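## Task

Take the glass tube with the light blue cap out of the rack by the window and seat it fully in the rightmost well of the front row of the rack by the door. Wells are counted whether occupied or not, viewed from the front of the bench that rack stands on. No tube may touch the floor. Every other tube must finish fully seated in a rack. A drop of more than a few centimetres (roughly one well's depth) or a hard knock shatters a tube and fails the task. Afterwards the gripper must have released and moved away, the robot must be upright and not leaning, and the result must stay in place without the robot holding it.

## Robot and tools

Robot: a Hello Robot Stretch 3 with one arm. It has a two-wheel base (0.33 m long, 0.34 m wide), a lift that slides up a mast, and a telescoping arm that reaches out to the robot's right side. The arm cannot move the gripper forward or back, so the base must drive to do that. The base turns about the point midway between its wheels, 0.05 m behind its front edge. It cannot move sideways. With the arm pulled in and the wrist folded, a turn sweeps a radius of 0.28 m. An unfolded, level gripper reaches past that circle. Occasionally a loose object gets a short push from outside.

Frames: the base frame has its origin on the floor between the wheels, x forward, y left, z up. hand_pose is reported in it, at the point where the closed fingertips meet. With all wrist joints at 0, that hand frame has x up, y pointing back along the arm toward the mast, and z toward the robot's rear. Odometry frame is the base frame at the scene's start. base_odometry counts wheel rotation, so slipping shows up as motion. Heading runs -3.142 to 3.142, left positive.

execute_actions: argument actions is a list holding one action or none (none just reports state and images). An action may contain base, joints, or both, plus optional contact_limits. base holds exactly one key: translate_m (metres, relative to where the base last measured itself, forward positive, -1 to 1) or rotate_rad (radians, relative, left/counter-clockwise positive, -3.2 to 3.2). joints is a set of absolute targets keyed by name: lift_m 0 to 1.1 (arm height on mast); arm_m 0 to 0.52 (extension); wrist_yaw_rad -1.345 to 4.42 (0 along the arm, positive toward the robot's front, 3.0 folded over the base); wrist_pitch_rad -1.57 to 0.451 (0 level, negative tips the fingers down); wrist_roll_rad -2.911 to 2.911 (0 means fingers side by side and level); gripper_m -0.089 to 0.179 (larger is wider; the actual fingertip gap is below this, by about 0.007 nearly shut and 0.025 fully open, and zero under 0.007); head_pan_rad -3.953 to 1.73 (0 ahead, positive left, -1.57 looks along the arm); head_tilt_rad -1.53 to 0.419 (negative looks down). Motions in one action start together. A joint or base left out of an action may keep pushing toward its earlier target without its status showing it. Unknown keys or out-of-range numbers get the whole call rejected. contact_limits accepts only arm_m: a motor effort percentage (1 to 100) at which the arm motion halts with contact_stop; smaller is softer, too small halts immediately, and the result line shows the active, default and maximum values. cameras picks images: head_camera, nav_camera, wrist_camera or all; omitted or null gives all, [] gives none. Each action is capped at 15 s.

wait(seconds 0 to 10) lets time pass with no new command and returns the same report. zoom_image(camera, region [x0,y0,x1,y1] in pixels, origin top-left, at most 504x504) magnifies the latest full image from that camera. finished_scene(scene) closes the scene with the given number after the last command has been held, reports success, and loads the next task; it is irreversible. Replying without any tool call ends everything.

Result lines: base_status and joint_status tell how each motion of the last accepted action ended: done, off_target (stopped short, maybe still pushing), contact_stop, time_out, torque_fault. After the last three, the old target is dropped. Arm and lift halt with contact_stop when pressing firmly and then go slack until commanded again; a slack lift can sag under load or keep pressing. Base, wrist and head have no contact stop and will push into obstacles. A wrist servo pushed hard for several seconds turns off for 10 s (torque_fault). on_its_own covers uncommanded things; 'held at' is the target being held. motor_effort is percent of maximum, positive toward larger values, peak in brackets; readings carry fixed bias and noise. An at-rest effort outside its normal range hints at load or contact. Positive wheel effort pushes forward. lidar_m: 12 distances in 30-degree sectors, first straight ahead, then counter-clockwise (4th left, 7th behind, 10th right), in a plane 0.17 m up, range 0.15 to 12 m, blind to glass; '-' is nothing. wrist_depth_mm and head_depth_mm are 7x7 median-depth grids from top-left (head image arrives rotated). base_tilt is in degrees, forward/right positive. turned_by_wheels and turned_by_imu give rotation since the last report.

Important practice: the base drives fast (0.30 m/s, 1.9 rad/s) only when stowed (lift_m under 0.30, arm_m under 0.03, wrist_yaw_rad over 2.54); otherwise 0.10 m/s and 0.63 rad/s. Fold or unfold the wrist only with lift_m 0.32 to 0.95, wrist_pitch_rad -0.4, roll near 0; once folded the lift may go to 0.25. If wrist_yaw_rad is under -0.4, keep pitch at -0.5 or lower. To grip, command gripper_m below the tube's width; to release, open at least 0.02 above the touching value. The reading does not prove a grasp; check images. Lower tubes gently into wells, never dropping them more than a few centimetres. Pushing an unyielding object with the gripper above about 0.45 m, or driving while holding something fixed, can tip the robot; if base_tilt shows a lean, back off in small steps, release, and lower the lift to about 0.2. Finish released, clear of the racks and upright.

Each tool is called as name(argument=value, ...), one argument or row to a line, values as JSON.

## Session

execute_actions(
  actions=[],
)

Scene clock: 0.00 s.
base_odometry: x=+0.000 y=+0.000 heading=+0.000 (m, m, rad; odometry frame)
turned_by_wheels: +0.000 (rad since the last result)
turned_by_imu: +0.000 (rad since the last result)
base_tilt: forward=+1.2 right=+0.9 (deg)
lidar_m: 1.92 1.84 1.71 1.73 1.68 1.79 1.49 1.75 1.02 1.04 1.31 1.91
head_depth_mm: 1576 2392 2398 2393 2338 2336 2174 / 1587 2471 2503 2477 2485 2450 2158 / 1667 2597 2642 2647 2616 2456 2140 / 1675 2769 2831 2809 2812 2769 2048 / 1824 2794 3032 3015 2989 2970 2105 / 1868 2821 3104 3164 3132 3068 2098 / 1860 2652 2701 2742 2759 2711 2095
base_status: not commanded
joint_positions: lift_m=+0.513 arm_m=+0.002 wrist_yaw_rad=+2.847 wrist_pitch_rad=-0.448 wrist_roll_rad=+0.002 gripper_m=+0.037 head_pan_rad=+0.013 head_tilt_rad=+0.017
joint_status: not commanded
motor_effort: left_wheel=+0 right_wheel=+0 lift_m=+20 arm_m=-1 wrist_yaw_rad=+1 wrist_pitch_rad=+6 wrist_roll_rad=+0 gripper_m=+0 head_pan_rad=+0 head_tilt_rad=+2 (%)
hand_pose: x=+0.0428 y=+0.0641 z=+0.5189 quat_wxyz=(+0.257, +0.705, +0.054, +0.658) (m; base frame)
wrist_depth_mm: - - - - - - - / - - - - - - - / - - - - - - - / 938 982 - - - - - / 804 - - 865 886 895 934 / 686 - 703 729 756 784 804 / 611 - 636 655 659 682 696
pictures: head_camera (sideways: a quarter turn clockwise sets it upright), nav_camera (sideways: a quarter turn counterclockwise sets it upright), wrist_camera
Images, in order (width x height): head_camera 896x504, nav_camera 672x504, wrist_camera 644x364.

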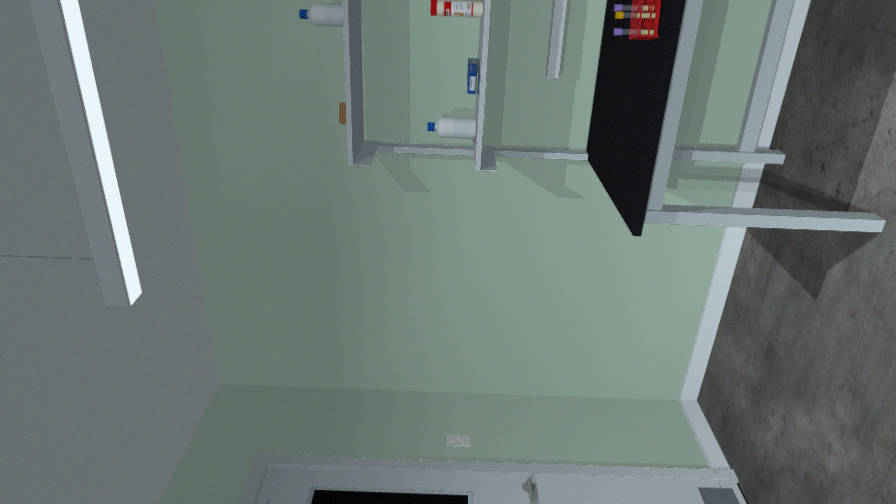

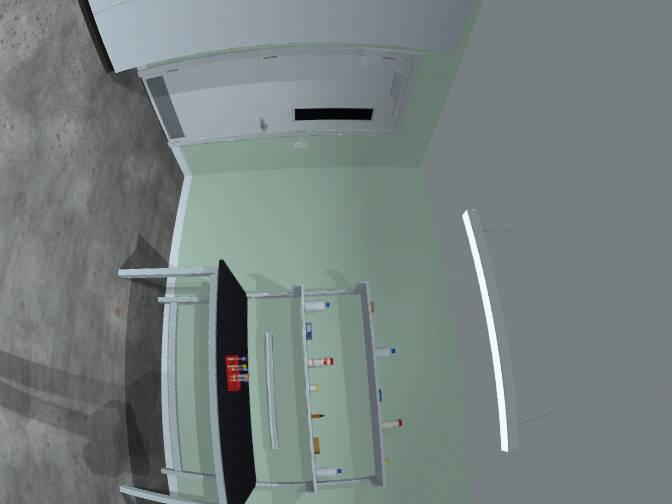

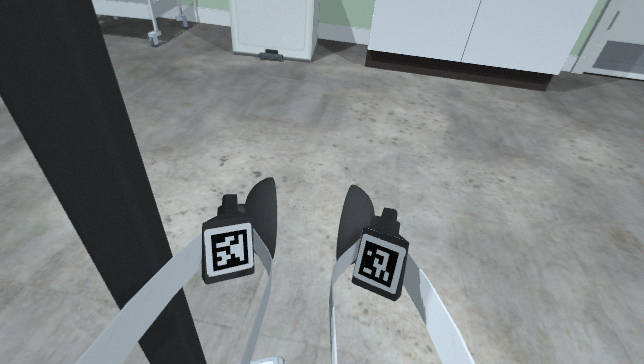

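execute_actions(
  actions=[
    {"joints":{"head_pan_rad":-0.4,"head_tilt_rad":-0.3}},
  ],
  cameras=["head_camera"],
)

execute_actions(
  actions=[
    {"joints":{"head_pan_rad":-1.2,"head_tilt_rad":-0.3}},
  ],
  cameras=["head_camera","nav_camera"],
)

execute_actions(
  actions=[
    {"joints":{"head_pan_rad":-2.6,"head_tilt_rad":-0.3}},
  ],
  cameras=["head_camera","nav_camera"],
)

execute_actions(
  actions=[
    {"joints":{"head_pan_rad":1.5,"head_tilt_rad":-0.3}},
  ],
  cameras=["head_camera","nav_camera"],
)

Scene clock: 1.50 s.
base_odometry: x=+0.000 y=+0.000 heading=+0.000 (m, m, rad; odometry frame)
turned_by_wheels: +0.000 (rad since the last result)
turned_by_imu: +0.000 (rad since the last result)
base_tilt: forward=+1.3 right=+0.9 (deg)
lidar_m: 1.92 1.85 1.71 1.74 1.68 1.79 1.48 1.75 1.02 1.04 1.31 1.90
head_depth_mm: 2096 2239 2399 2139 2583 1869 1462 / 2124 2260 2429 2125 2616 1868 1474 / 2168 2309 2406 2126 2590 1874 1453 / 2162 2283 2448 1914 2556 1858 1464 / 2188 2354 2500 2353 2564 1853 1462 / 2231 2359 2482 2331 2586 1879 1452 / 2254 2377 2583 2621 2404 1852 1453
base_status: not commanded
joint_positions: lift_m=+0.513 arm_m=+0.002 wrist_yaw_rad=+2.847 wrist_pitch_rad=-0.448 wrist_roll_rad=+0.002 gripper_m=+0.037 head_pan_rad=-0.393 head_tilt_rad=-0.296
joint_status: all done
motor_effort: left_wheel=+0(0) right_wheel=+2(1) lift_m=+21(20) arm_m=-2(2) wrist_yaw_rad=+1(1) wrist_pitch_rad=+6(6) wrist_roll_rad=+0(0) gripper_m=+0(0) head_pan_rad=-5(42) head_tilt_rad=-3(29) (%)
hand_pose: x=+0.0428 y=+0.0641 z=+0.5189 quat_wxyz=(+0.257, +0.705, +0.054, +0.658) (m; base frame)
wrist_depth_mm: - - - - - - - / - - - - - - - / - - - - - - - / 925 974 990 - - - - / 780 - - 846 905 909 956 / 679 - 714 729 739 777 804 / 615 - 636 651 658 685 698
pictures: head_camera (sideways: a quarter turn clockwise sets it upright)
Images, in order (width x height): head_camera 896x504.

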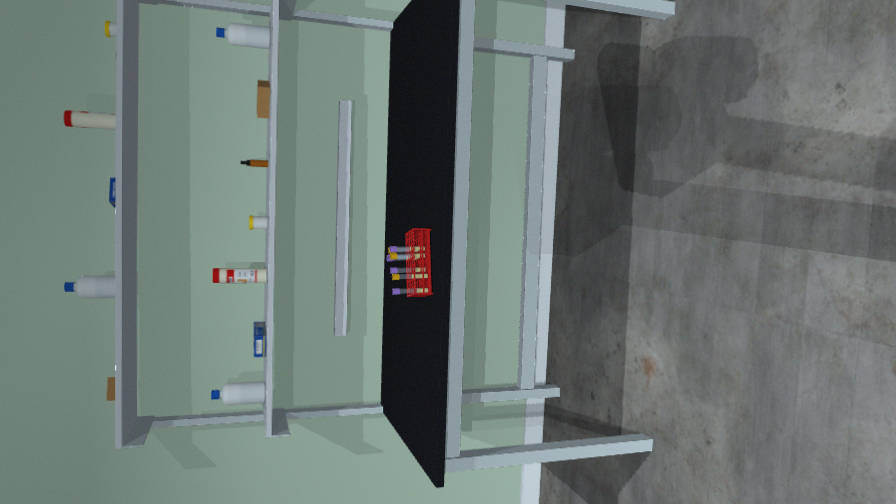

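Scene clock: 2.50 s.
base_odometry: x=+0.000 y=+0.000 heading=+0.000 (m, m, rad; odometry frame)
turned_by_wheels: +0.000 (rad since the last result)
turned_by_imu: +0.000 (rad since the last result)
base_tilt: forward=+1.2 right=+0.9 (deg)
lidar_m: 1.92 1.84 1.71 1.73 1.67 1.79 1.48 1.74 1.02 1.03 1.31 1.91
head_depth_mm: 1255 1339 1709 1282 1159 1221 1323 / 1376 1446 1860 1284 1298 1372 1421 / 1506 1613 2057 1418 1468 1573 1447 / 2128 2239 2398 1605 1682 1807 1448 / 2422 2555 2726 2943 2311 1861 1454 / 2441 2572 2735 2903 2554 1863 1455 / 2296 2417 2512 2681 2429 1861 1448
base_status: not commanded
joint_positions: lift_m=+0.513 arm_m=+0.002 wrist_yaw_rad=+2.847 wrist_pitch_rad=-0.448 wrist_roll_rad=+0.002 gripper_m=+0.037 head_pan_rad=-1.193 head_tilt_rad=-0.296
joint_status: all done
motor_effort: left_wheel=+1(0) right_wheel=+0(0) lift_m=+21(21) arm_m=-1(1) wrist_yaw_rad=+0(0) wrist_pitch_rad=+6(6) wrist_roll_rad=+0(0) gripper_m=+0(0) head_pan_rad=-5(58) head_tilt_rad=-3(2) (%)
hand_pose: x=+0.0428 y=+0.0641 z=+0.5189 quat_wxyz=(+0.257, +0.705, +0.054, +0.658) (m; base frame)
wrist_depth_mm: - - - - - - - / - - - - - - - / - - - - - - - / 916 962 - - - - - / 790 - - 853 895 916 933 / 685 - 713 738 748 789 800 / 619 - 635 663 662 673 695
pictures: head_camera (sideways: a quarter turn clockwise sets it upright), nav_camera (sideways: a quarter turn counterclockwise sets it upright)
Images, in order (width x height): head_camera 896x504, nav_camera 672x504.

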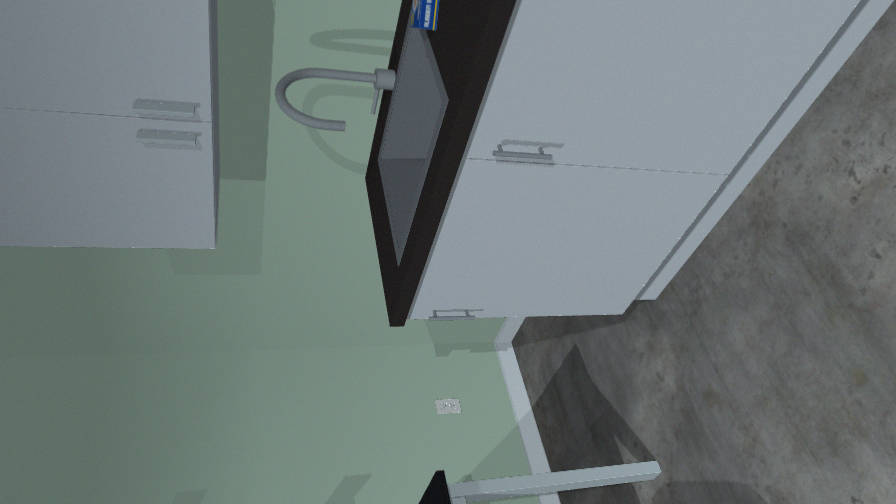

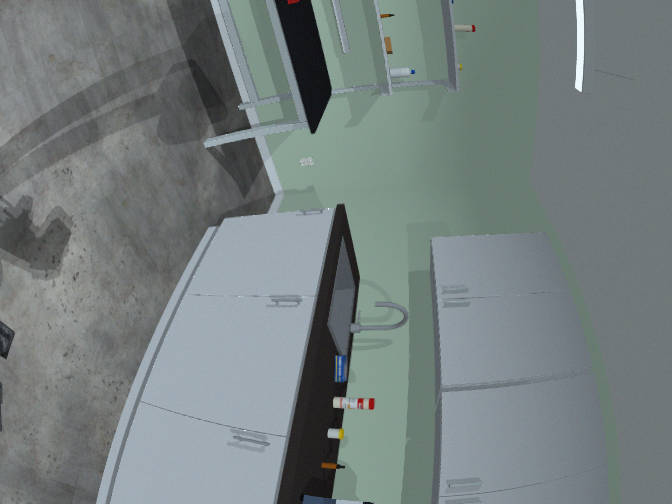

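Scene clock: 3.73 s.
base_odometry: x=+0.000 y=+0.000 heading=+0.000 (m, m, rad; odometry frame)
turned_by_wheels: +0.000 (rad since the last result)
turned_by_imu: +0.000 (rad since the last result)
base_tilt: forward=+1.2 right=+0.9 (deg)
lidar_m: 1.92 1.84 1.71 1.74 1.67 1.79 1.49 1.75 1.02 1.03 1.31 1.91
head_depth_mm: 1959 2087 2257 2476 2550 1880 1456 / 1825 1954 2113 2295 2378 1869 1455 / 1716 1812 1957 2111 2235 1857 1450 / 1610 1710 1823 1940 2102 1861 1471 / 1526 1615 1694 1826 1945 1855 1459 / 1427 1517 1603 1696 1130 1207 1319 / 1088 1426 1505 1083 1056 1125 1202
base_status: not commanded
joint_positions: lift_m=+0.513 arm_m=+0.002 wrist_yaw_rad=+2.847 wrist_pitch_rad=-0.448 wrist_roll_rad=+0.002 gripper_m=+0.037 head_pan_rad=-2.593 head_tilt_rad=-0.296
joint_status: all done
motor_effort: left_wheel=+0(0) right_wheel=+0(1) lift_m=+20(21) arm_m=-1(1) wrist_yaw_rad=+0(0) wrist_pitch_rad=+6(7) wrist_roll_rad=+0(0) gripper_m=+0(1) head_pan_rad=-5(64) head_tilt_rad=-2(2) (%)
hand_pose: x=+0.0428 y=+0.0641 z=+0.5189 quat_wxyz=(+0.257, +0.705, +0.054, +0.658) (m; base frame)
wrist_depth_mm: - - - - - - - / - - - - - - - / - - - - - - - / 920 991 - - - - - / 786 - - 863 903 934 956 / 690 - 698 733 750 771 795 / 614 - 638 650 650 682 702
pictures: head_camera (sideways: a quarter turn clockwise sets it upright), nav_camera (sideways: a quarter turn counterclockwise sets it upright)
Images, in order (width x height): head_camera 896x504, nav_camera 672x504.

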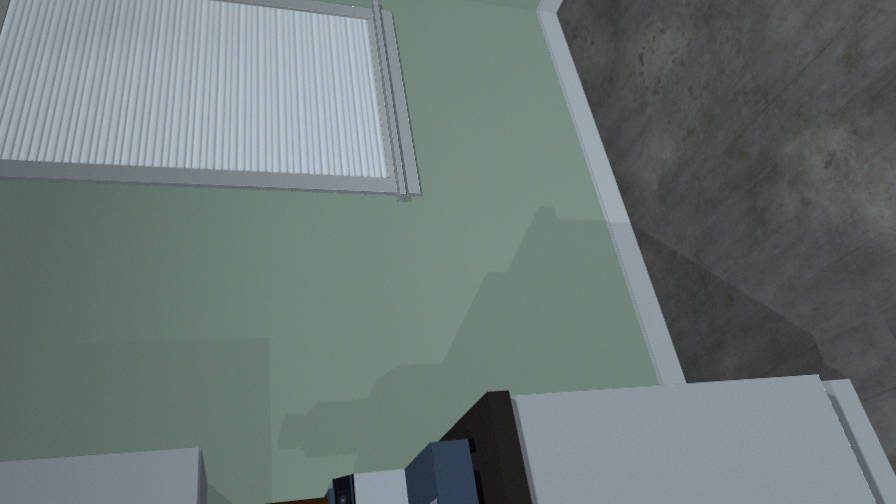

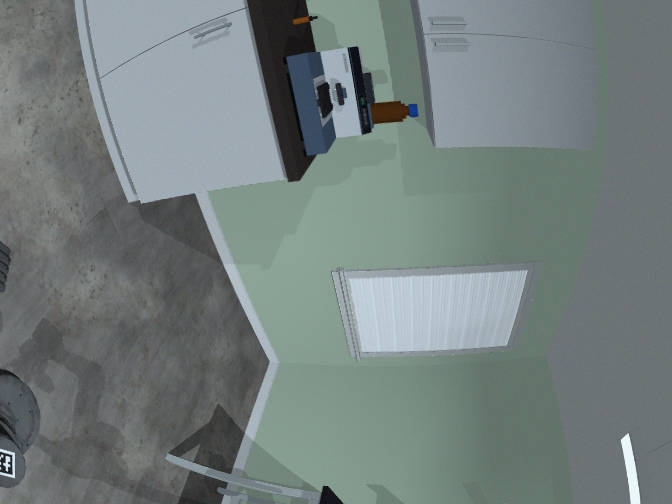

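Scene clock: 6.00 s.
base_odometry: x=+0.000 y=+0.000 heading=+0.000 (m, m, rad; odometry frame)
turned_by_wheels: +0.000 (rad since the last result)
turned_by_imu: +0.000 (rad since the last result)
base_tilt: forward=+1.3 right=+0.9 (deg)
lidar_m: 1.92 1.84 1.71 1.73 1.67 1.79 1.48 1.75 1.02 1.04 1.31 1.91
head_depth_mm: 1762 1857 1970 2066 2182 1805 1457 / 1833 1949 2053 2164 2200 1875 1461 / 1908 2045 2149 2276 1928 1882 1463 / 2003 2129 2274 2388 2032 1856 1458 / 2078 2230 2401 2513 2430 1855 1454 / 2203 2337 2486 2368 2224 1848 1455 / 2301 2442 2630 2745 2412 1844 1441
base_status: not commanded
joint_positions: lift_m=+0.513 arm_m=+0.002 wrist_yaw_rad=+2.847 wrist_pitch_rad=-0.448 wrist_roll_rad=+0.002 gripper_m=+0.037 head_pan_rad=+1.493 head_tilt_rad=-0.296
joint_status: all done
motor_effort: left_wheel=+0(0) right_wheel=+0(0) lift_m=+21(21) arm_m=-2(2) wrist_yaw_rad=+0(0) wrist_pitch_rad=+6(6) wrist_roll_rad=+0(0) gripper_m=+0(0) head_pan_rad=+5(65) head_tilt_rad=-3(3) (%)
hand_pose: x=+0.0428 y=+0.0641 z=+0.5189 quat_wxyz=(+0.257, +0.705, +0.054, +0.658) (m; base frame)
wrist_depth_mm: - - - - - - - / - - - - - - - / - - - - - - - / 913 952 993 - - - - / 790 - - 856 903 884 921 / 698 - 702 734 747 789 808 / 617 - 648 652 658 680 687
pictures: head_camera (sideways: a quarter turn clockwise sets it upright), nav_camera (sideways: a quarter turn counterclockwise sets it upright)
Images, in order (width x height): head_camera 896x504, nav_camera 672x504.

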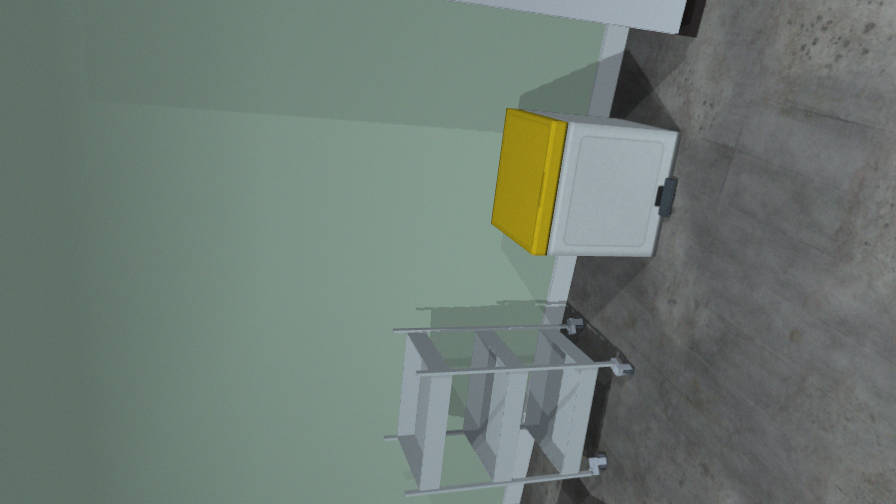

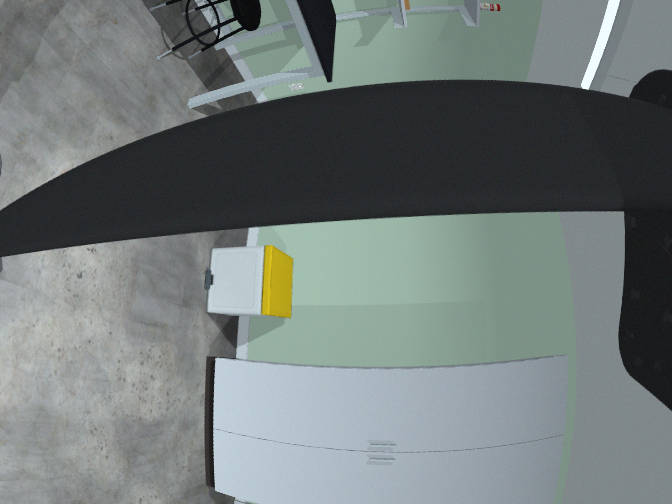

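execute_actions(
  actions=[
    {"joints":{"head_pan_rad":-3.7,"head_tilt_rad":-0.3}},
  ],
  cameras=["head_camera","nav_camera"],
)

Scene clock: 9.20 s.
base_odometry: x=+0.000 y=+0.000 heading=+0.000 (m, m, rad; odometry frame)
turned_by_wheels: +0.000 (rad since the last result)
turned_by_imu: +0.000 (rad since the last result)
base_tilt: forward=+1.3 right=+0.9 (deg)
lidar_m: 1.92 1.85 1.71 1.73 1.68 1.79 1.49 1.74 1.02 1.03 1.31 1.90
head_depth_mm: 1904 2050 2172 1717 2216 1864 1459 / 1912 2041 2181 1711 2338 1863 1454 / 1856 2047 2124 1579 2401 1856 1457 / 1908 2013 2128 1688 2351 1853 1456 / 1895 1989 2092 1671 2383 1879 1447 / 1819 1981 2082 1664 2288 1710 1449 / 1855 1988 2085 2224 2359 1852 1442
base_status: not commanded
joint_positions: lift_m=+0.513 arm_m=+0.002 wrist_yaw_rad=+2.847 wrist_pitch_rad=-0.448 wrist_roll_rad=+0.002 gripper_m=+0.037 head_pan_rad=-3.693 head_tilt_rad=-0.296
joint_status: all done
motor_effort: left_wheel=+0(0) right_wheel=+0(0) lift_m=+21(21) arm_m=-1(1) wrist_yaw_rad=+1(1) wrist_pitch_rad=+6(6) wrist_roll_rad=+0(0) gripper_m=+1(1) head_pan_rad=-5(64) head_tilt_rad=-2(3) (%)
hand_pose: x=+0.0428 y=+0.0641 z=+0.5189 quat_wxyz=(+0.257, +0.705, +0.054, +0.658) (m; base frame)
wrist_depth_mm: - - - - - - - / - - - - - - - / - - - - - - - / 923 963 - - - - - / 797 - - 861 882 908 942 / 686 - 708 736 747 777 805 / 620 - 641 654 655 687 697
pictures: head_camera (sideways: a quarter turn clockwise sets it upright), nav_camera (sideways: a quarter turn counterclockwise sets it upright)
Images, in order (width x height): head_camera 896x504, nav_camera 672x504.

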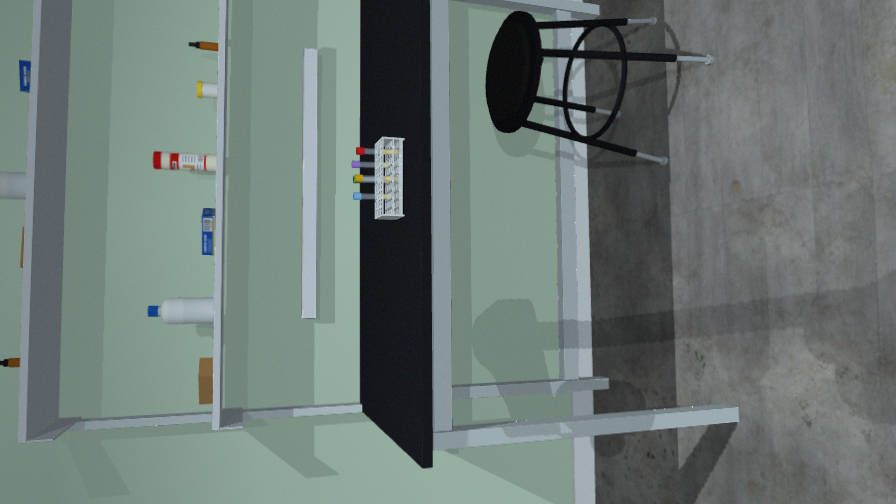

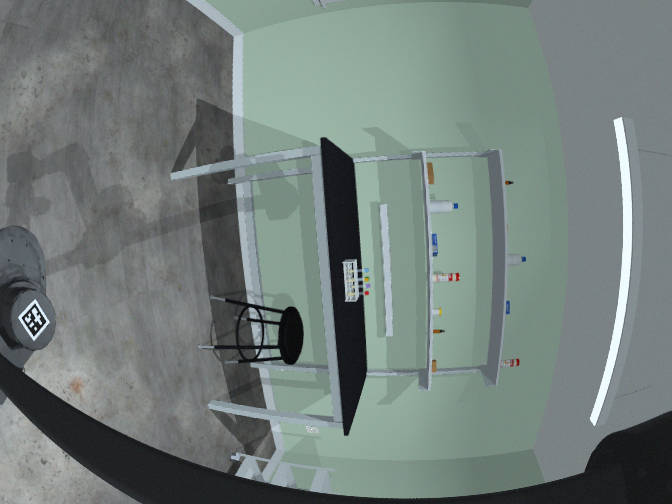

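execute_actions(
  actions=[
    {"joints":{"lift_m":0.27,"head_pan_rad":-3.0,"head_tilt_rad":-0.5}},
  ],
  cameras=[],
)

execute_actions(
  actions=[
    {"base":{"rotate_rad":-0.72}},
  ],
  cameras=["nav_camera"],
)

execute_actions(
  actions=[
    {"base":{"translate_m":-1.0}},
  ],
  cameras=["nav_camera"],
)

Scene clock: 16.27 s.
base_odometry: x=+0.000 y=+0.000 heading=+0.000 (m, m, rad; odometry frame)
turned_by_wheels: +0.000 (rad since the last result)
turned_by_imu: +0.000 (rad since the last result)
base_tilt: forward=+1.2 right=+0.9 (deg)
lidar_m: 1.92 1.84 1.71 1.73 1.67 1.79 1.49 1.74 1.02 1.03 1.31 1.90
head_depth_mm: 1888 2045 2184 2353 1795 1528 1256 / 2007 2158 2372 2508 1923 1531 1263 / 2124 2319 2549 2634 1918 1524 1259 / 2272 2442 2702 2651 1919 1523 1262 / 2060 2227 2436 2498 1935 1522 1260 / 1839 1976 2119 2301 1925 1539 1265 / 1654 1773 1890 2030 1927 1527 1262
base_status: not commanded
joint_positions: lift_m=+0.270 arm_m=+0.002 wrist_yaw_rad=+2.847 wrist_pitch_rad=-0.449 wrist_roll_rad=+0.002 gripper_m=+0.037 head_pan_rad=-3.007 head_tilt_rad=-0.493
joint_status: all done
motor_effort: left_wheel=+0(0) right_wheel=+0(0) lift_m=+16(18) arm_m=-1(1) wrist_yaw_rad=+1(0) wrist_pitch_rad=+7(7) wrist_roll_rad=+0(0) gripper_m=+1(0) head_pan_rad=+5(54) head_tilt_rad=-4(22) (%)
hand_pose: x=+0.0428 y=+0.0640 z=+0.2761 quat_wxyz=(+0.257, +0.705, +0.054, +0.658) (m; base frame)
wrist_depth_mm: - - - - - - - / - 930 957 - - - - / - 736 758 786 817 839 880 / 564 605 613 631 661 676 696 / 490 - - 535 547 558 582 / - - - 455 465 480 497 / - - - 404 405 424 432
pictures: none
No camera images: the call's "cameras" was empty. Leave "cameras" out to get every camera's image.

Scene clock: 18.03 s.
base_odometry: x=+0.000 y=+0.000 heading=-0.720 (m, m, rad; odometry frame)
turned_by_wheels: -0.720 (rad since the last result)
turned_by_imu: -0.728 (rad since the last result)
base_tilt: forward=+1.3 right=+0.9 (deg)
lidar_m: 1.90 1.92 2.54 1.71 1.71 1.82 1.68 1.49 1.93 1.02 1.02 1.15
head_depth_mm: 1902 2050 1865 2407 1915 1523 1256 / 1881 2001 1870 2363 1931 1521 1260 / 1860 1998 2280 2408 1935 1516 1261 / 1806 1978 1588 2406 1929 1531 1267 / 1807 1950 1573 2365 1903 1540 1266 / 1795 1991 1587 2343 1858 1522 1265 / 1789 1938 2097 2320 1933 1535 1262
base_status: done
joint_positions: lift_m=+0.270 arm_m=+0.002 wrist_yaw_rad=+2.847 wrist_pitch_rad=-0.449 wrist_roll_rad=+0.002 gripper_m=+0.037 head_pan_rad=-3.007 head_tilt_rad=-0.494
joint_status: not commanded
motor_effort: left_wheel=+2(12) right_wheel=-2(6) lift_m=+15(16) arm_m=+0(1) wrist_yaw_rad=+1(1) wrist_pitch_rad=+7(7) wrist_roll_rad=+0(0) gripper_m=+1(1) head_pan_rad=+4(4) head_tilt_rad=-4(4) (%)
hand_pose: x=+0.0428 y=+0.0640 z=+0.2761 quat_wxyz=(+0.257, +0.705, +0.054, +0.658) (m; base frame)
wrist_depth_mm: - - - - - - - / - 936 980 - - - - / - 723 750 770 815 847 898 / 562 597 627 631 667 678 709 / 491 - - 531 551 566 579 / - - - 460 460 485 488 / - - - 407 408 420 428
pictures: nav_camera (sideways: a quarter turn counterclockwise sets it upright)
Images, in order (width x height): nav_camera 672x504.

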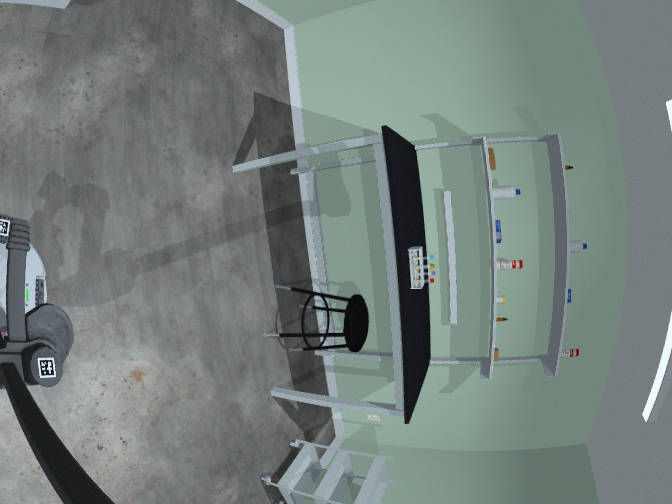

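Scene clock: 22.97 s.
base_odometry: x=-0.752 y=+0.659 heading=-0.720 (m, m, rad; odometry frame)
turned_by_wheels: +0.000 (rad since the last result)
turned_by_imu: -0.003 (rad since the last result)
base_tilt: forward=+1.3 right=+0.9 (deg)
lidar_m: 2.45 3.37 1.70 1.40 1.38 0.69 0.78 1.14 0.78 1.92 1.47 1.50
head_depth_mm: 1081 1164 1197 772 616 955 1202 / 1064 1138 1203 775 616 1388 1225 / 1058 1132 1199 776 619 1442 1255 / 1049 1132 1187 685 620 1527 1267 / 1034 1111 1193 689 594 1527 1255 / 1028 1106 1184 724 594 1507 1263 / 1014 1079 1171 777 593 1489 1267
base_status: done
joint_positions: lift_m=+0.270 arm_m=+0.002 wrist_yaw_rad=+2.847 wrist_pitch_rad=-0.449 wrist_roll_rad=+0.002 gripper_m=+0.037 head_pan_rad=-3.007 head_tilt_rad=-0.495
joint_status: not commanded
motor_effort: left_wheel=+1(9) right_wheel=-1(9) lift_m=+16(15) arm_m=-2(1) wrist_yaw_rad=+1(0) wrist_pitch_rad=+7(7) wrist_roll_rad=+0(0) gripper_m=+1(1) head_pan_rad=+5(4) head_tilt_rad=-4(4) (%)
hand_pose: x=+0.0428 y=+0.0640 z=+0.2761 quat_wxyz=(+0.257, +0.705, +0.054, +0.658) (m; base frame)
wrist_depth_mm: - - - - - - - / - 932 959 - - - - / - 729 739 787 809 861 888 / 555 596 615 643 654 681 707 / 491 - - 532 550 570 582 / - - - 458 464 483 491 / - - - 408 406 419 434
pictures: nav_camera (sideways: a quarter turn counterclockwise sets it upright)
Images, in order (width x height): nav_camera 672x504.

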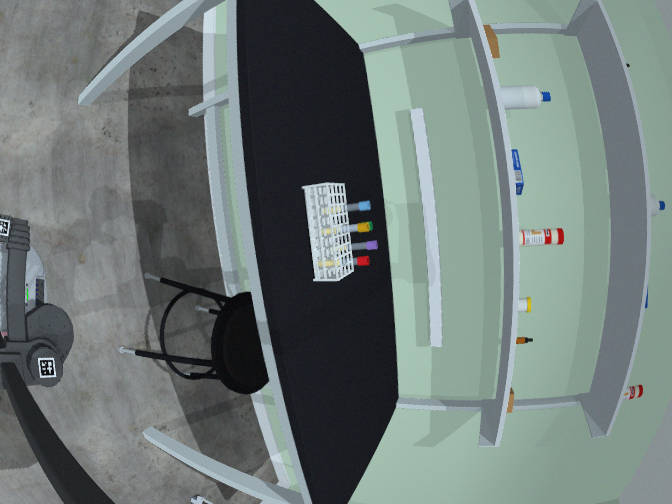

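execute_actions(
  actions=[
    {"base":{"rotate_rad":-1.28},"joints":{"head_pan_rad":-1.57,"head_tilt_rad":-0.55}},
  ],
  cameras=[],
)

execute_actions(
  actions=[
    {"joints":{"lift_m":0.9}},
  ],
  cameras=["head_camera","nav_camera"],
)

Scene clock: 25.47 s.
base_odometry: x=-0.752 y=+0.659 heading=-2.000 (m, m, rad; odometry frame)
turned_by_wheels: -1.280 (rad since the last result)
turned_by_imu: -1.293 (rad since the last result)
base_tilt: forward=+1.3 right=+0.9 (deg)
lidar_m: 1.92 1.47 1.85 3.38 2.02 1.43 1.34 0.92 0.68 0.78 1.19 0.78
head_depth_mm: 1015 1106 1037 706 598 1386 1221 / 1025 1115 1039 678 599 1421 1227 / 1024 1124 1040 664 600 1471 1226 / 1037 1131 1048 680 602 1475 1228 / 1042 1133 1047 705 603 1473 1228 / 1052 1139 1047 715 605 1482 1226 / 1051 1161 1056 716 631 1480 1226
base_status: done
joint_positions: lift_m=+0.270 arm_m=+0.002 wrist_yaw_rad=+2.847 wrist_pitch_rad=-0.449 wrist_roll_rad=+0.002 gripper_m=+0.037 head_pan_rad=-1.577 head_tilt_rad=-0.543
joint_status: all done
motor_effort: left_wheel=+2(14) right_wheel=-1(8) lift_m=+16(16) arm_m=-2(1) wrist_yaw_rad=+0(1) wrist_pitch_rad=+7(7) wrist_roll_rad=+0(0) gripper_m=+0(0) head_pan_rad=+5(65) head_tilt_rad=-4(13) (%)
hand_pose: x=+0.0428 y=+0.0639 z=+0.2761 quat_wxyz=(+0.257, +0.705, +0.054, +0.658) (m; base frame)
wrist_depth_mm: - - - - - - - / - 937 968 - - - - / - 726 765 777 824 852 883 / 568 596 619 644 650 679 690 / 485 - - 535 558 567 582 / - - - 457 461 486 499 / - - - 411 409 423 434
pictures: none
No camera images: the call's "cameras" was empty. Leave "cameras" out to get every camera's image.

Scene clock: 32.03 s.
base_odometry: x=-0.752 y=+0.659 heading=-2.000 (m, m, rad; odometry frame)
turned_by_wheels: +0.000 (rad since the last result)
turned_by_imu: +0.001 (rad since the last result)
base_tilt: forward=+1.3 right=+1.0 (deg)
lidar_m: 1.93 1.47 1.85 3.38 2.02 1.43 1.34 0.92 0.69 0.78 1.19 0.78
head_depth_mm: 1022 1113 1041 708 599 932 - / 1024 1110 1039 678 600 1423 - / 1034 1119 1038 666 601 1469 - / 1035 1126 1043 681 602 1511 - / 1042 1136 1048 703 603 1523 - / 1043 1138 1051 714 602 1476 1231 / 1052 1163 1056 718 632 1479 1228
base_status: not commanded
joint_positions: lift_m=+0.900 arm_m=+0.002 wrist_yaw_rad=+2.847 wrist_pitch_rad=-0.449 wrist_roll_rad=+0.002 gripper_m=+0.037 head_pan_rad=-1.577 head_tilt_rad=-0.543
joint_status: all done
motor_effort: left_wheel=+2(2) right_wheel=-2(1) lift_m=+25(26) arm_m=-2(2) wrist_yaw_rad=+1(1) wrist_pitch_rad=+7(7) wrist_roll_rad=+0(0) gripper_m=+0(0) head_pan_rad=+6(4) head_tilt_rad=-3(4) (%)
hand_pose: x=+0.0428 y=+0.0639 z=+0.9055 quat_wxyz=(+0.257, +0.705, +0.055, +0.658) (m; base frame)
wrist_depth_mm: - - - - - - - / - - - - - - - / - - - - - - - / - - - - - - - / - - - - - - - / - - - - - - - / 962 - - - - - -
pictures: head_camera (sideways: a quarter turn clockwise sets it upright), nav_camera (sideways: a quarter turn counterclockwise sets it upright)
Images, in order (width x height): head_camera 896x504, nav_camera 672x504.

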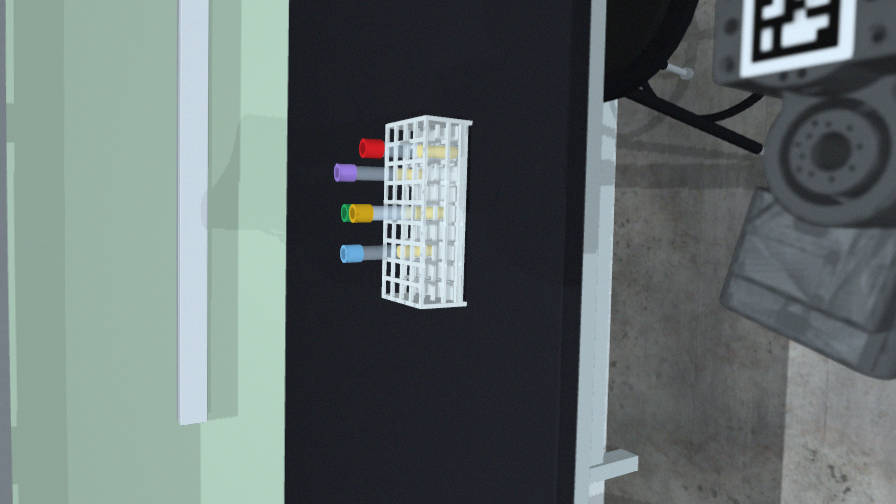

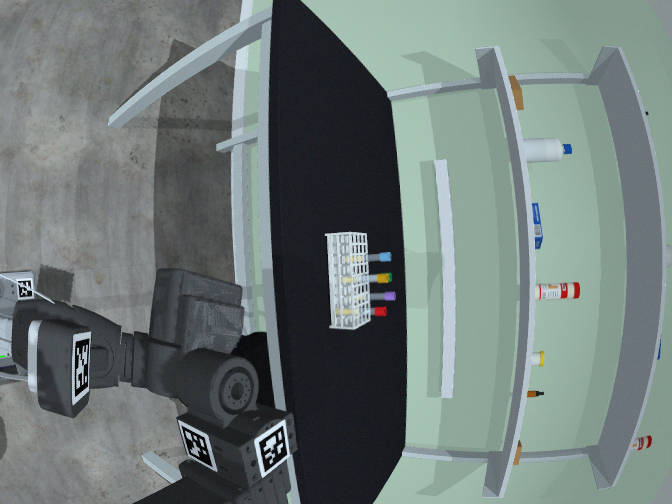

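execute_actions(
  actions=[
    {"joints":{"lift_m":0.94,"wrist_pitch_rad":-0.4,"wrist_yaw_rad":0.0}},
  ],
  cameras=[],
)

execute_actions(
  actions=[
    {"joints":{"lift_m":1.0,"wrist_pitch_rad":0.0,"gripper_m":0.09}},
  ],
)

Scene clock: 35.50 s.
base_odometry: x=-0.752 y=+0.659 heading=-2.000 (m, m, rad; odometry frame)
turned_by_wheels: +0.000 (rad since the last result)
turned_by_imu: +0.000 (rad since the last result)
base_tilt: forward=+1.3 right=+0.9 (deg)
lidar_m: 1.93 1.47 1.86 3.39 2.02 1.43 1.34 0.92 0.69 0.78 1.18 0.78
head_depth_mm: 1019 1111 1034 707 588 - - / 1023 1115 1043 677 577 1511 - / 1028 1111 1049 663 569 - - / 1036 1127 1045 679 580 1472 1225 / 1041 1133 1051 705 602 1481 1225 / 1044 1145 1049 715 603 1472 1219 / 1052 1166 1056 716 631 1471 1227
base_status: not commanded
joint_positions: lift_m=+0.940 arm_m=+0.002 wrist_yaw_rad=+0.003 wrist_pitch_rad=-0.420 wrist_roll_rad=+0.002 gripper_m=+0.037 head_pan_rad=-1.577 head_tilt_rad=-0.543
joint_status: all done
motor_effort: left_wheel=+2(2) right_wheel=-2(2) lift_m=+24(26) arm_m=-2(2) wrist_yaw_rad=-2(2) wrist_pitch_rad=+10(13) wrist_roll_rad=+0(0) gripper_m=+0(1) head_pan_rad=+4(5) head_tilt_rad=-5(4) (%)
hand_pose: x=-0.0210 y=-0.3710 z=+0.9518 quat_wxyz=(+0.691, +0.149, -0.692, -0.147) (m; base frame)
wrist_depth_mm: 508 541 524 416 691 762 871 / 366 380 382 378 417 477 511 / 285 293 306 318 330 348 366 / 334 272 267 268 272 274 284 / - - - - 685 343 337 / - - - - 665 646 - / - - - - - - -
pictures: none
No camera images: the call's "cameras" was empty. Leave "cameras" out to get every camera's image.

Scene clock: 36.87 s.
base_odometry: x=-0.752 y=+0.659 heading=-2.000 (m, m, rad; odometry frame)
turned_by_wheels: +0.000 (rad since the last result)
turned_by_imu: +0.000 (rad since the last result)
base_tilt: forward=+1.2 right=+0.9 (deg)
lidar_m: 1.93 1.47 1.86 3.39 2.02 1.43 1.34 0.92 0.69 0.78 1.18 0.78
head_depth_mm: 1023 1109 1032 739 - - - / 1025 1113 1040 - - - - / 1029 1123 1049 - - - - / 1037 1128 1044 671 615 1474 1229 / 1041 1135 1049 702 603 1466 1236 / 1047 1141 1050 717 604 1474 1229 / 1049 1163 1054 715 632 1476 1229
base_status: not commanded
joint_positions: lift_m=+1.000 arm_m=+0.002 wrist_yaw_rad=+0.002 wrist_pitch_rad=-0.024 wrist_roll_rad=+0.002 gripper_m=+0.090 head_pan_rad=-1.577 head_tilt_rad=-0.543
joint_status: all done
motor_effort: left_wheel=+2(2) right_wheel=-2(1) lift_m=+25(25) arm_m=-2(2) wrist_yaw_rad=-2(2) wrist_pitch_rad=+11(14) wrist_roll_rad=+0(0) gripper_m=+0(99) head_pan_rad=+5(5) head_tilt_rad=-4(3) (%)
hand_pose: x=-0.0209 y=-0.4025 z=+1.1083 quat_wxyz=(+0.707, +0.009, -0.707, -0.008) (m; base frame)
wrist_depth_mm: 943 940 960 938 852 775 708 / 974 994 972 987 973 952 961 / - - - - - - - / 815 866 983 - - - - / 554 594 482 616 688 741 784 / 427 416 421 417 442 528 539 / 341 347 356 371 382 396 411
pictures: head_camera (sideways: a quarter turn clockwise sets it upright), nav_camera (sideways: a quarter turn counterclockwise sets it upright), wrist_camera
Images, in order (width x height): head_camera 896x504, nav_camera 672x504, wrist_camera 644x364.

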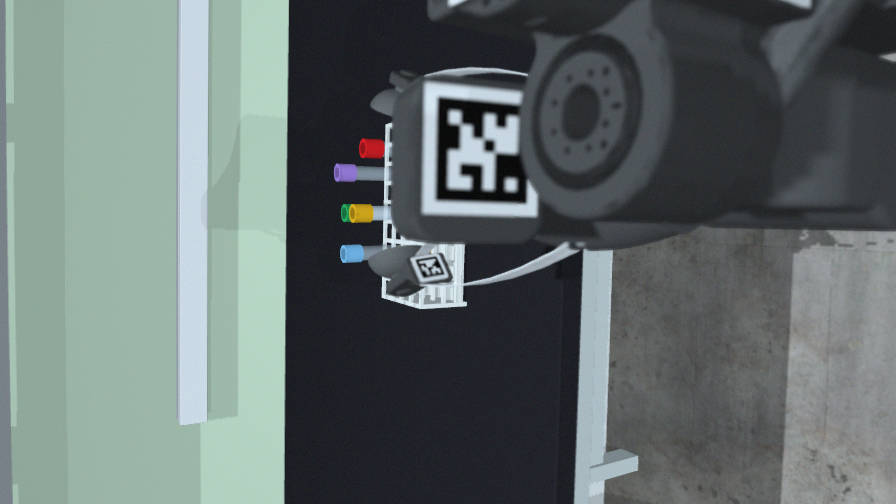

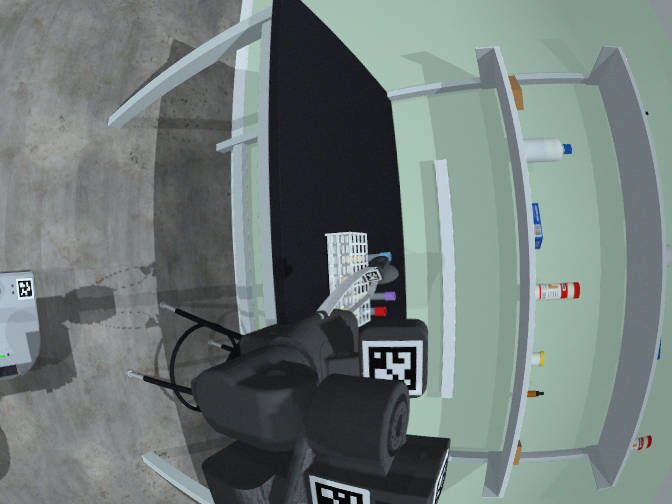

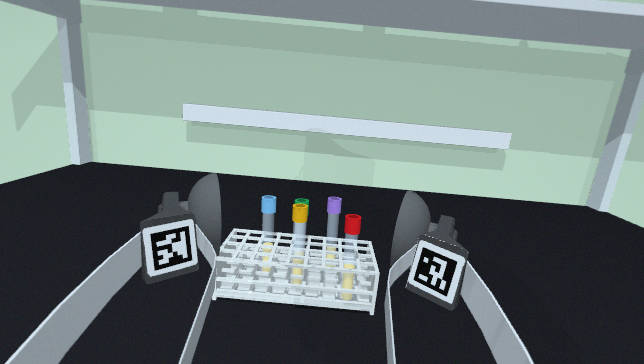

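zoom_image(
  camera="wrist_camera",
  region=[190, 170, 430, 320],
)

zoom_image(
  camera="head_camera",
  region=[320, 60, 500, 330],
)

Region (190, 170, 430, 320) of wrist_camera's 644x364 image, scaled by 2.100; it fills the top 315 rows of this view, and the rest is white.

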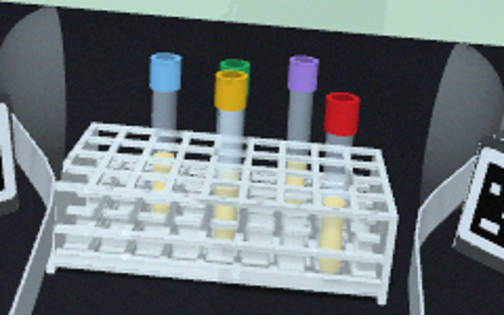

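Region (320, 60, 500, 330) of head_camera's 896x504 image, scaled by 1.867, with more detail than that image has.

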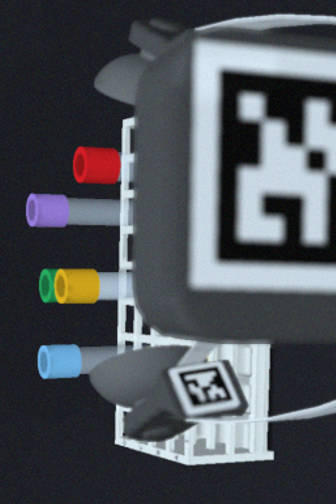

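execute_actions(
  actions=[
    {"base":{"translate_m":0.05},"joints":{"lift_m":0.94,"gripper_m":0.05,"arm_m":0.08}},
  ],
  cameras=["head_camera","wrist_camera"],
)

Scene clock: 42.83 s.
base_odometry: x=-0.773 y=+0.614 heading=-2.000 (m, m, rad; odometry frame)
turned_by_wheels: +0.000 (rad since the last result)
turned_by_imu: +0.001 (rad since the last result)
base_tilt: forward=+1.2 right=+0.9 (deg)
lidar_m: 1.87 1.42 1.79 3.39 2.10 1.49 1.39 0.97 0.71 0.79 1.18 0.74
head_depth_mm: 1022 1108 1041 742 - - 1180 / 1022 1112 1037 683 - - 1191 / 1029 1120 1044 703 - - 1228 / 1034 1124 1046 695 602 1476 1221 / 1038 1129 1054 713 603 1471 1231 / 1046 1152 1054 716 606 1477 1229 / 1048 1163 1050 718 631 1473 1231
base_status: done
joint_positions: lift_m=+0.940 arm_m=+0.080 wrist_yaw_rad=+0.002 wrist_pitch_rad=-0.023 wrist_roll_rad=+0.002 gripper_m=+0.050 head_pan_rad=-1.577 head_tilt_rad=-0.543
joint_status: all done
motor_effort: left_wheel=+2(10) right_wheel=+0(5) lift_m=+15(21) arm_m=+6(6) wrist_yaw_rad=-1(2) wrist_pitch_rad=+11(11) wrist_roll_rad=+0(0) gripper_m=+0(99) head_pan_rad=+5(5) head_tilt_rad=-4(3) (%)
hand_pose: x=-0.0211 y=-0.4801 z=+1.0489 quat_wxyz=(+0.707, +0.009, -0.707, -0.008) (m; base frame)
wrist_depth_mm: 878 887 864 867 864 861 878 / 913 912 896 906 906 892 926 / 951 935 946 952 915 945 930 / 619 653 747 737 860 948 959 / 421 441 - 377 537 567 597 / 320 329 325 327 325 393 417 / 264 262 272 283 290 308 316
pictures: head_camera (sideways: a quarter turn clockwise sets it upright), wrist_camera
Images, in order (width x height): head_camera 896x504, wrist_camera 644x364.

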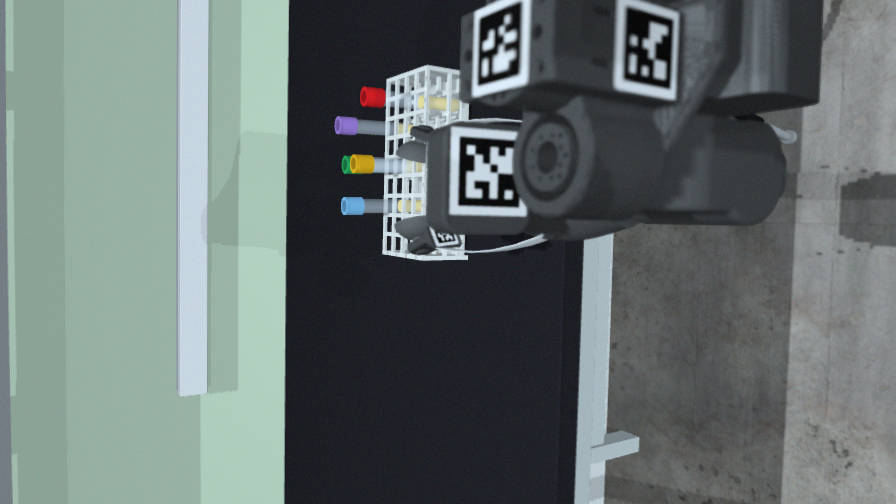

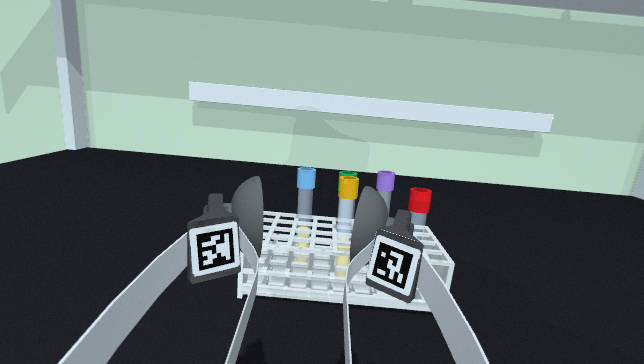

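execute_actions(
  actions=[
    {"joints":{"arm_m":0.21}},
  ],
  cameras=["head_camera","wrist_camera"],
)

Scene clock: 46.27 s.
base_odometry: x=-0.773 y=+0.614 heading=-2.000 (m, m, rad; odometry frame)
turned_by_wheels: +0.000 (rad since the last result)
turned_by_imu: +0.000 (rad since the last result)
base_tilt: forward=+1.2 right=+0.9 (deg)
lidar_m: 1.88 1.42 1.79 3.39 2.09 1.49 1.39 0.97 0.72 0.80 1.19 0.75
head_depth_mm: 1014 1102 1110 - 612 1422 1197 / 1027 1111 1116 - 1075 1422 1225 / 1033 1124 1162 - 1533 1474 1224 / 1034 1126 1080 682 602 1461 1219 / 1036 1130 1050 713 602 1472 1226 / 1041 1148 1057 712 603 1475 1228 / 1052 1161 1055 717 633 1483 1232
base_status: not commanded
joint_positions: lift_m=+0.940 arm_m=+0.210 wrist_yaw_rad=+0.001 wrist_pitch_rad=-0.023 wrist_roll_rad=+0.002 gripper_m=+0.050 head_pan_rad=-1.577 head_tilt_rad=-0.543
joint_status: all done
motor_effort: left_wheel=+2(2) right_wheel=-1(1) lift_m=+16(15) arm_m=+6(6) wrist_yaw_rad=-1(1) wrist_pitch_rad=+11(11) wrist_roll_rad=+0(0) gripper_m=+0(0) head_pan_rad=+4(5) head_tilt_rad=-4(3) (%)
hand_pose: x=-0.0211 y=-0.6101 z=+1.0489 quat_wxyz=(+0.707, +0.009, -0.707, -0.008) (m; base frame)
wrist_depth_mm: 759 771 751 755 754 744 741 / 771 788 777 787 775 773 781 / 799 812 810 808 797 803 805 / 607 650 737 777 832 844 851 / 418 444 - 429 490 550 600 / 321 327 275 261 332 357 409 / 261 262 212 223 225 282 316
pictures: head_camera (sideways: a quarter turn clockwise sets it upright), wrist_camera
Images, in order (width x height): head_camera 896x504, wrist_camera 644x364.

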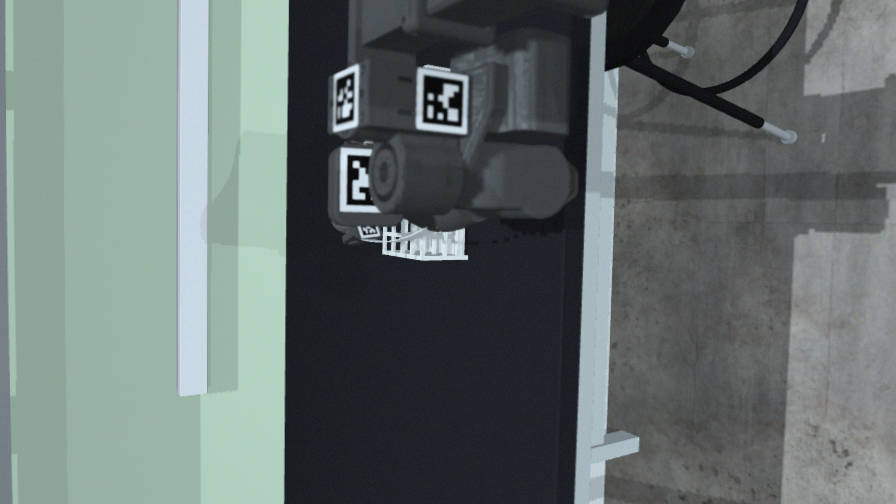

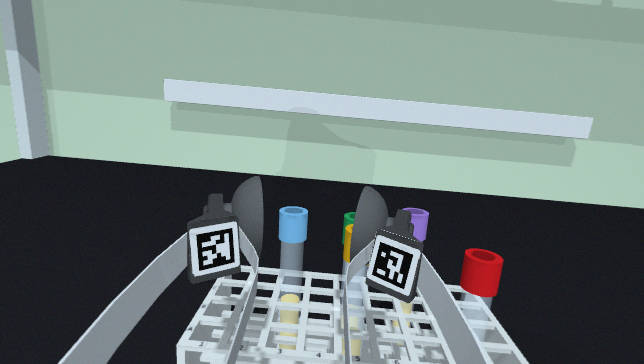

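execute_actions(
  actions=[
    {"base":{"translate_m":0.018},"joints":{"lift_m":0.908,"gripper_m":0.045}},
  ],
  cameras=["wrist_camera"],
)

Scene clock: 49.00 s.
base_odometry: x=-0.780 y=+0.597 heading=-2.000 (m, m, rad; odometry frame)
turned_by_wheels: +0.000 (rad since the last result)
turned_by_imu: +0.000 (rad since the last result)
base_tilt: forward=+1.3 right=+0.9 (deg)
lidar_m: 1.86 1.40 1.76 2.77 2.12 1.51 1.41 0.98 0.73 1.14 0.77 0.73
head_depth_mm: 1014 1106 1039 - - 1418 1220 / 1024 1113 1040 - - 1432 1227 / 1030 1126 1074 - - 1462 1228 / 1038 1124 1041 680 603 1467 1236 / 1034 1136 1047 712 603 1479 1237 / 1047 1151 1052 715 604 1481 1222 / 1053 1155 1057 715 632 1482 1229
base_status: done
joint_positions: lift_m=+0.908 arm_m=+0.210 wrist_yaw_rad=+0.001 wrist_pitch_rad=-0.023 wrist_roll_rad=+0.002 gripper_m=+0.045 head_pan_rad=-1.577 head_tilt_rad=-0.543
joint_status: all done
motor_effort: left_wheel=+2(8) right_wheel=-1(4) lift_m=+16(17) arm_m=+5(5) wrist_yaw_rad=-1(1) wrist_pitch_rad=+11(11) wrist_roll_rad=+0(0) gripper_m=+0(36) head_pan_rad=+5(5) head_tilt_rad=-5(5) (%)
hand_pose: x=-0.0211 y=-0.6101 z=+1.0170 quat_wxyz=(+0.707, +0.009, -0.707, -0.008) (m; base frame)
wrist_depth_mm: 756 754 731 746 758 742 740 / 770 794 781 765 759 761 771 / 795 816 809 833 811 814 814 / 513 547 628 620 569 816 843 / 348 369 - 405 447 419 498 / 267 274 220 212 214 234 344 / 217 221 205 207 205 193 244
pictures: wrist_camera
Images, in order (width x height): wrist_camera 644x364.

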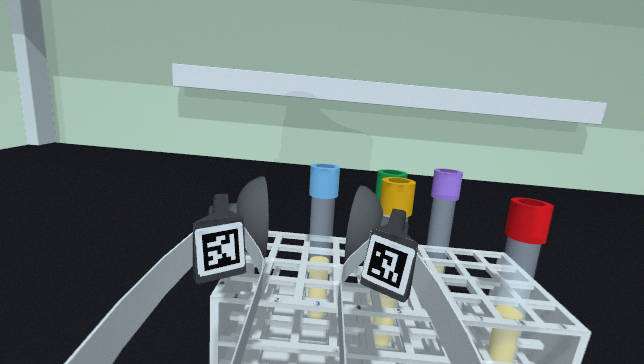

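execute_actions(
  actions=[
    {"joints":{"arm_m":0.25}},
  ],
  cameras=["wrist_camera"],
)

Scene clock: 51.07 s.
base_odometry: x=-0.780 y=+0.597 heading=-2.000 (m, m, rad; odometry frame)
turned_by_wheels: +0.000 (rad since the last result)
turned_by_imu: +0.000 (rad since the last result)
base_tilt: forward=+1.2 right=+1.0 (deg)
lidar_m: 1.86 1.40 1.75 2.79 2.12 1.50 1.41 0.98 0.73 1.14 0.77 0.73
head_depth_mm: 1023 1105 1039 - 605 1419 1217 / 1026 1109 1115 - 1068 1411 1232 / 1025 1124 1113 - 623 1462 1227 / 1033 1125 1045 678 601 1470 1226 / 1040 1139 1046 713 602 1470 1230 / 1048 1155 1047 712 604 1473 1224 / 1054 1161 1054 713 631 1467 1222
base_status: not commanded
joint_positions: lift_m=+0.908 arm_m=+0.250 wrist_yaw_rad=+0.001 wrist_pitch_rad=-0.023 wrist_roll_rad=+0.002 gripper_m=+0.045 head_pan_rad=-1.577 head_tilt_rad=-0.543
joint_status: all done
motor_effort: left_wheel=+2(2) right_wheel=-1(1) lift_m=+15(15) arm_m=+6(7) wrist_yaw_rad=-1(1) wrist_pitch_rad=+11(11) wrist_roll_rad=+0(0) gripper_m=+0(0) head_pan_rad=+4(4) head_tilt_rad=-4(4) (%)
hand_pose: x=-0.0211 y=-0.6501 z=+1.0170 quat_wxyz=(+0.707, +0.009, -0.707, -0.008) (m; base frame)
wrist_depth_mm: 717 710 714 708 712 709 708 / 750 734 728 734 726 735 724 / 774 772 784 774 771 762 771 / 508 547 609 623 667 781 793 / 347 369 - 414 434 452 455 / 266 275 221 218 214 238 345 / 216 221 183 187 177 176 187
pictures: wrist_camera
Images, in order (width x height): wrist_camera 644x364.

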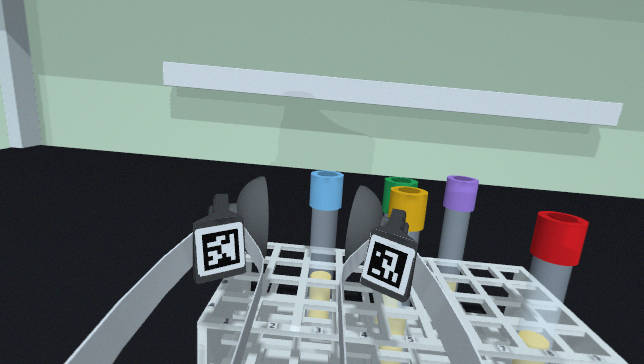

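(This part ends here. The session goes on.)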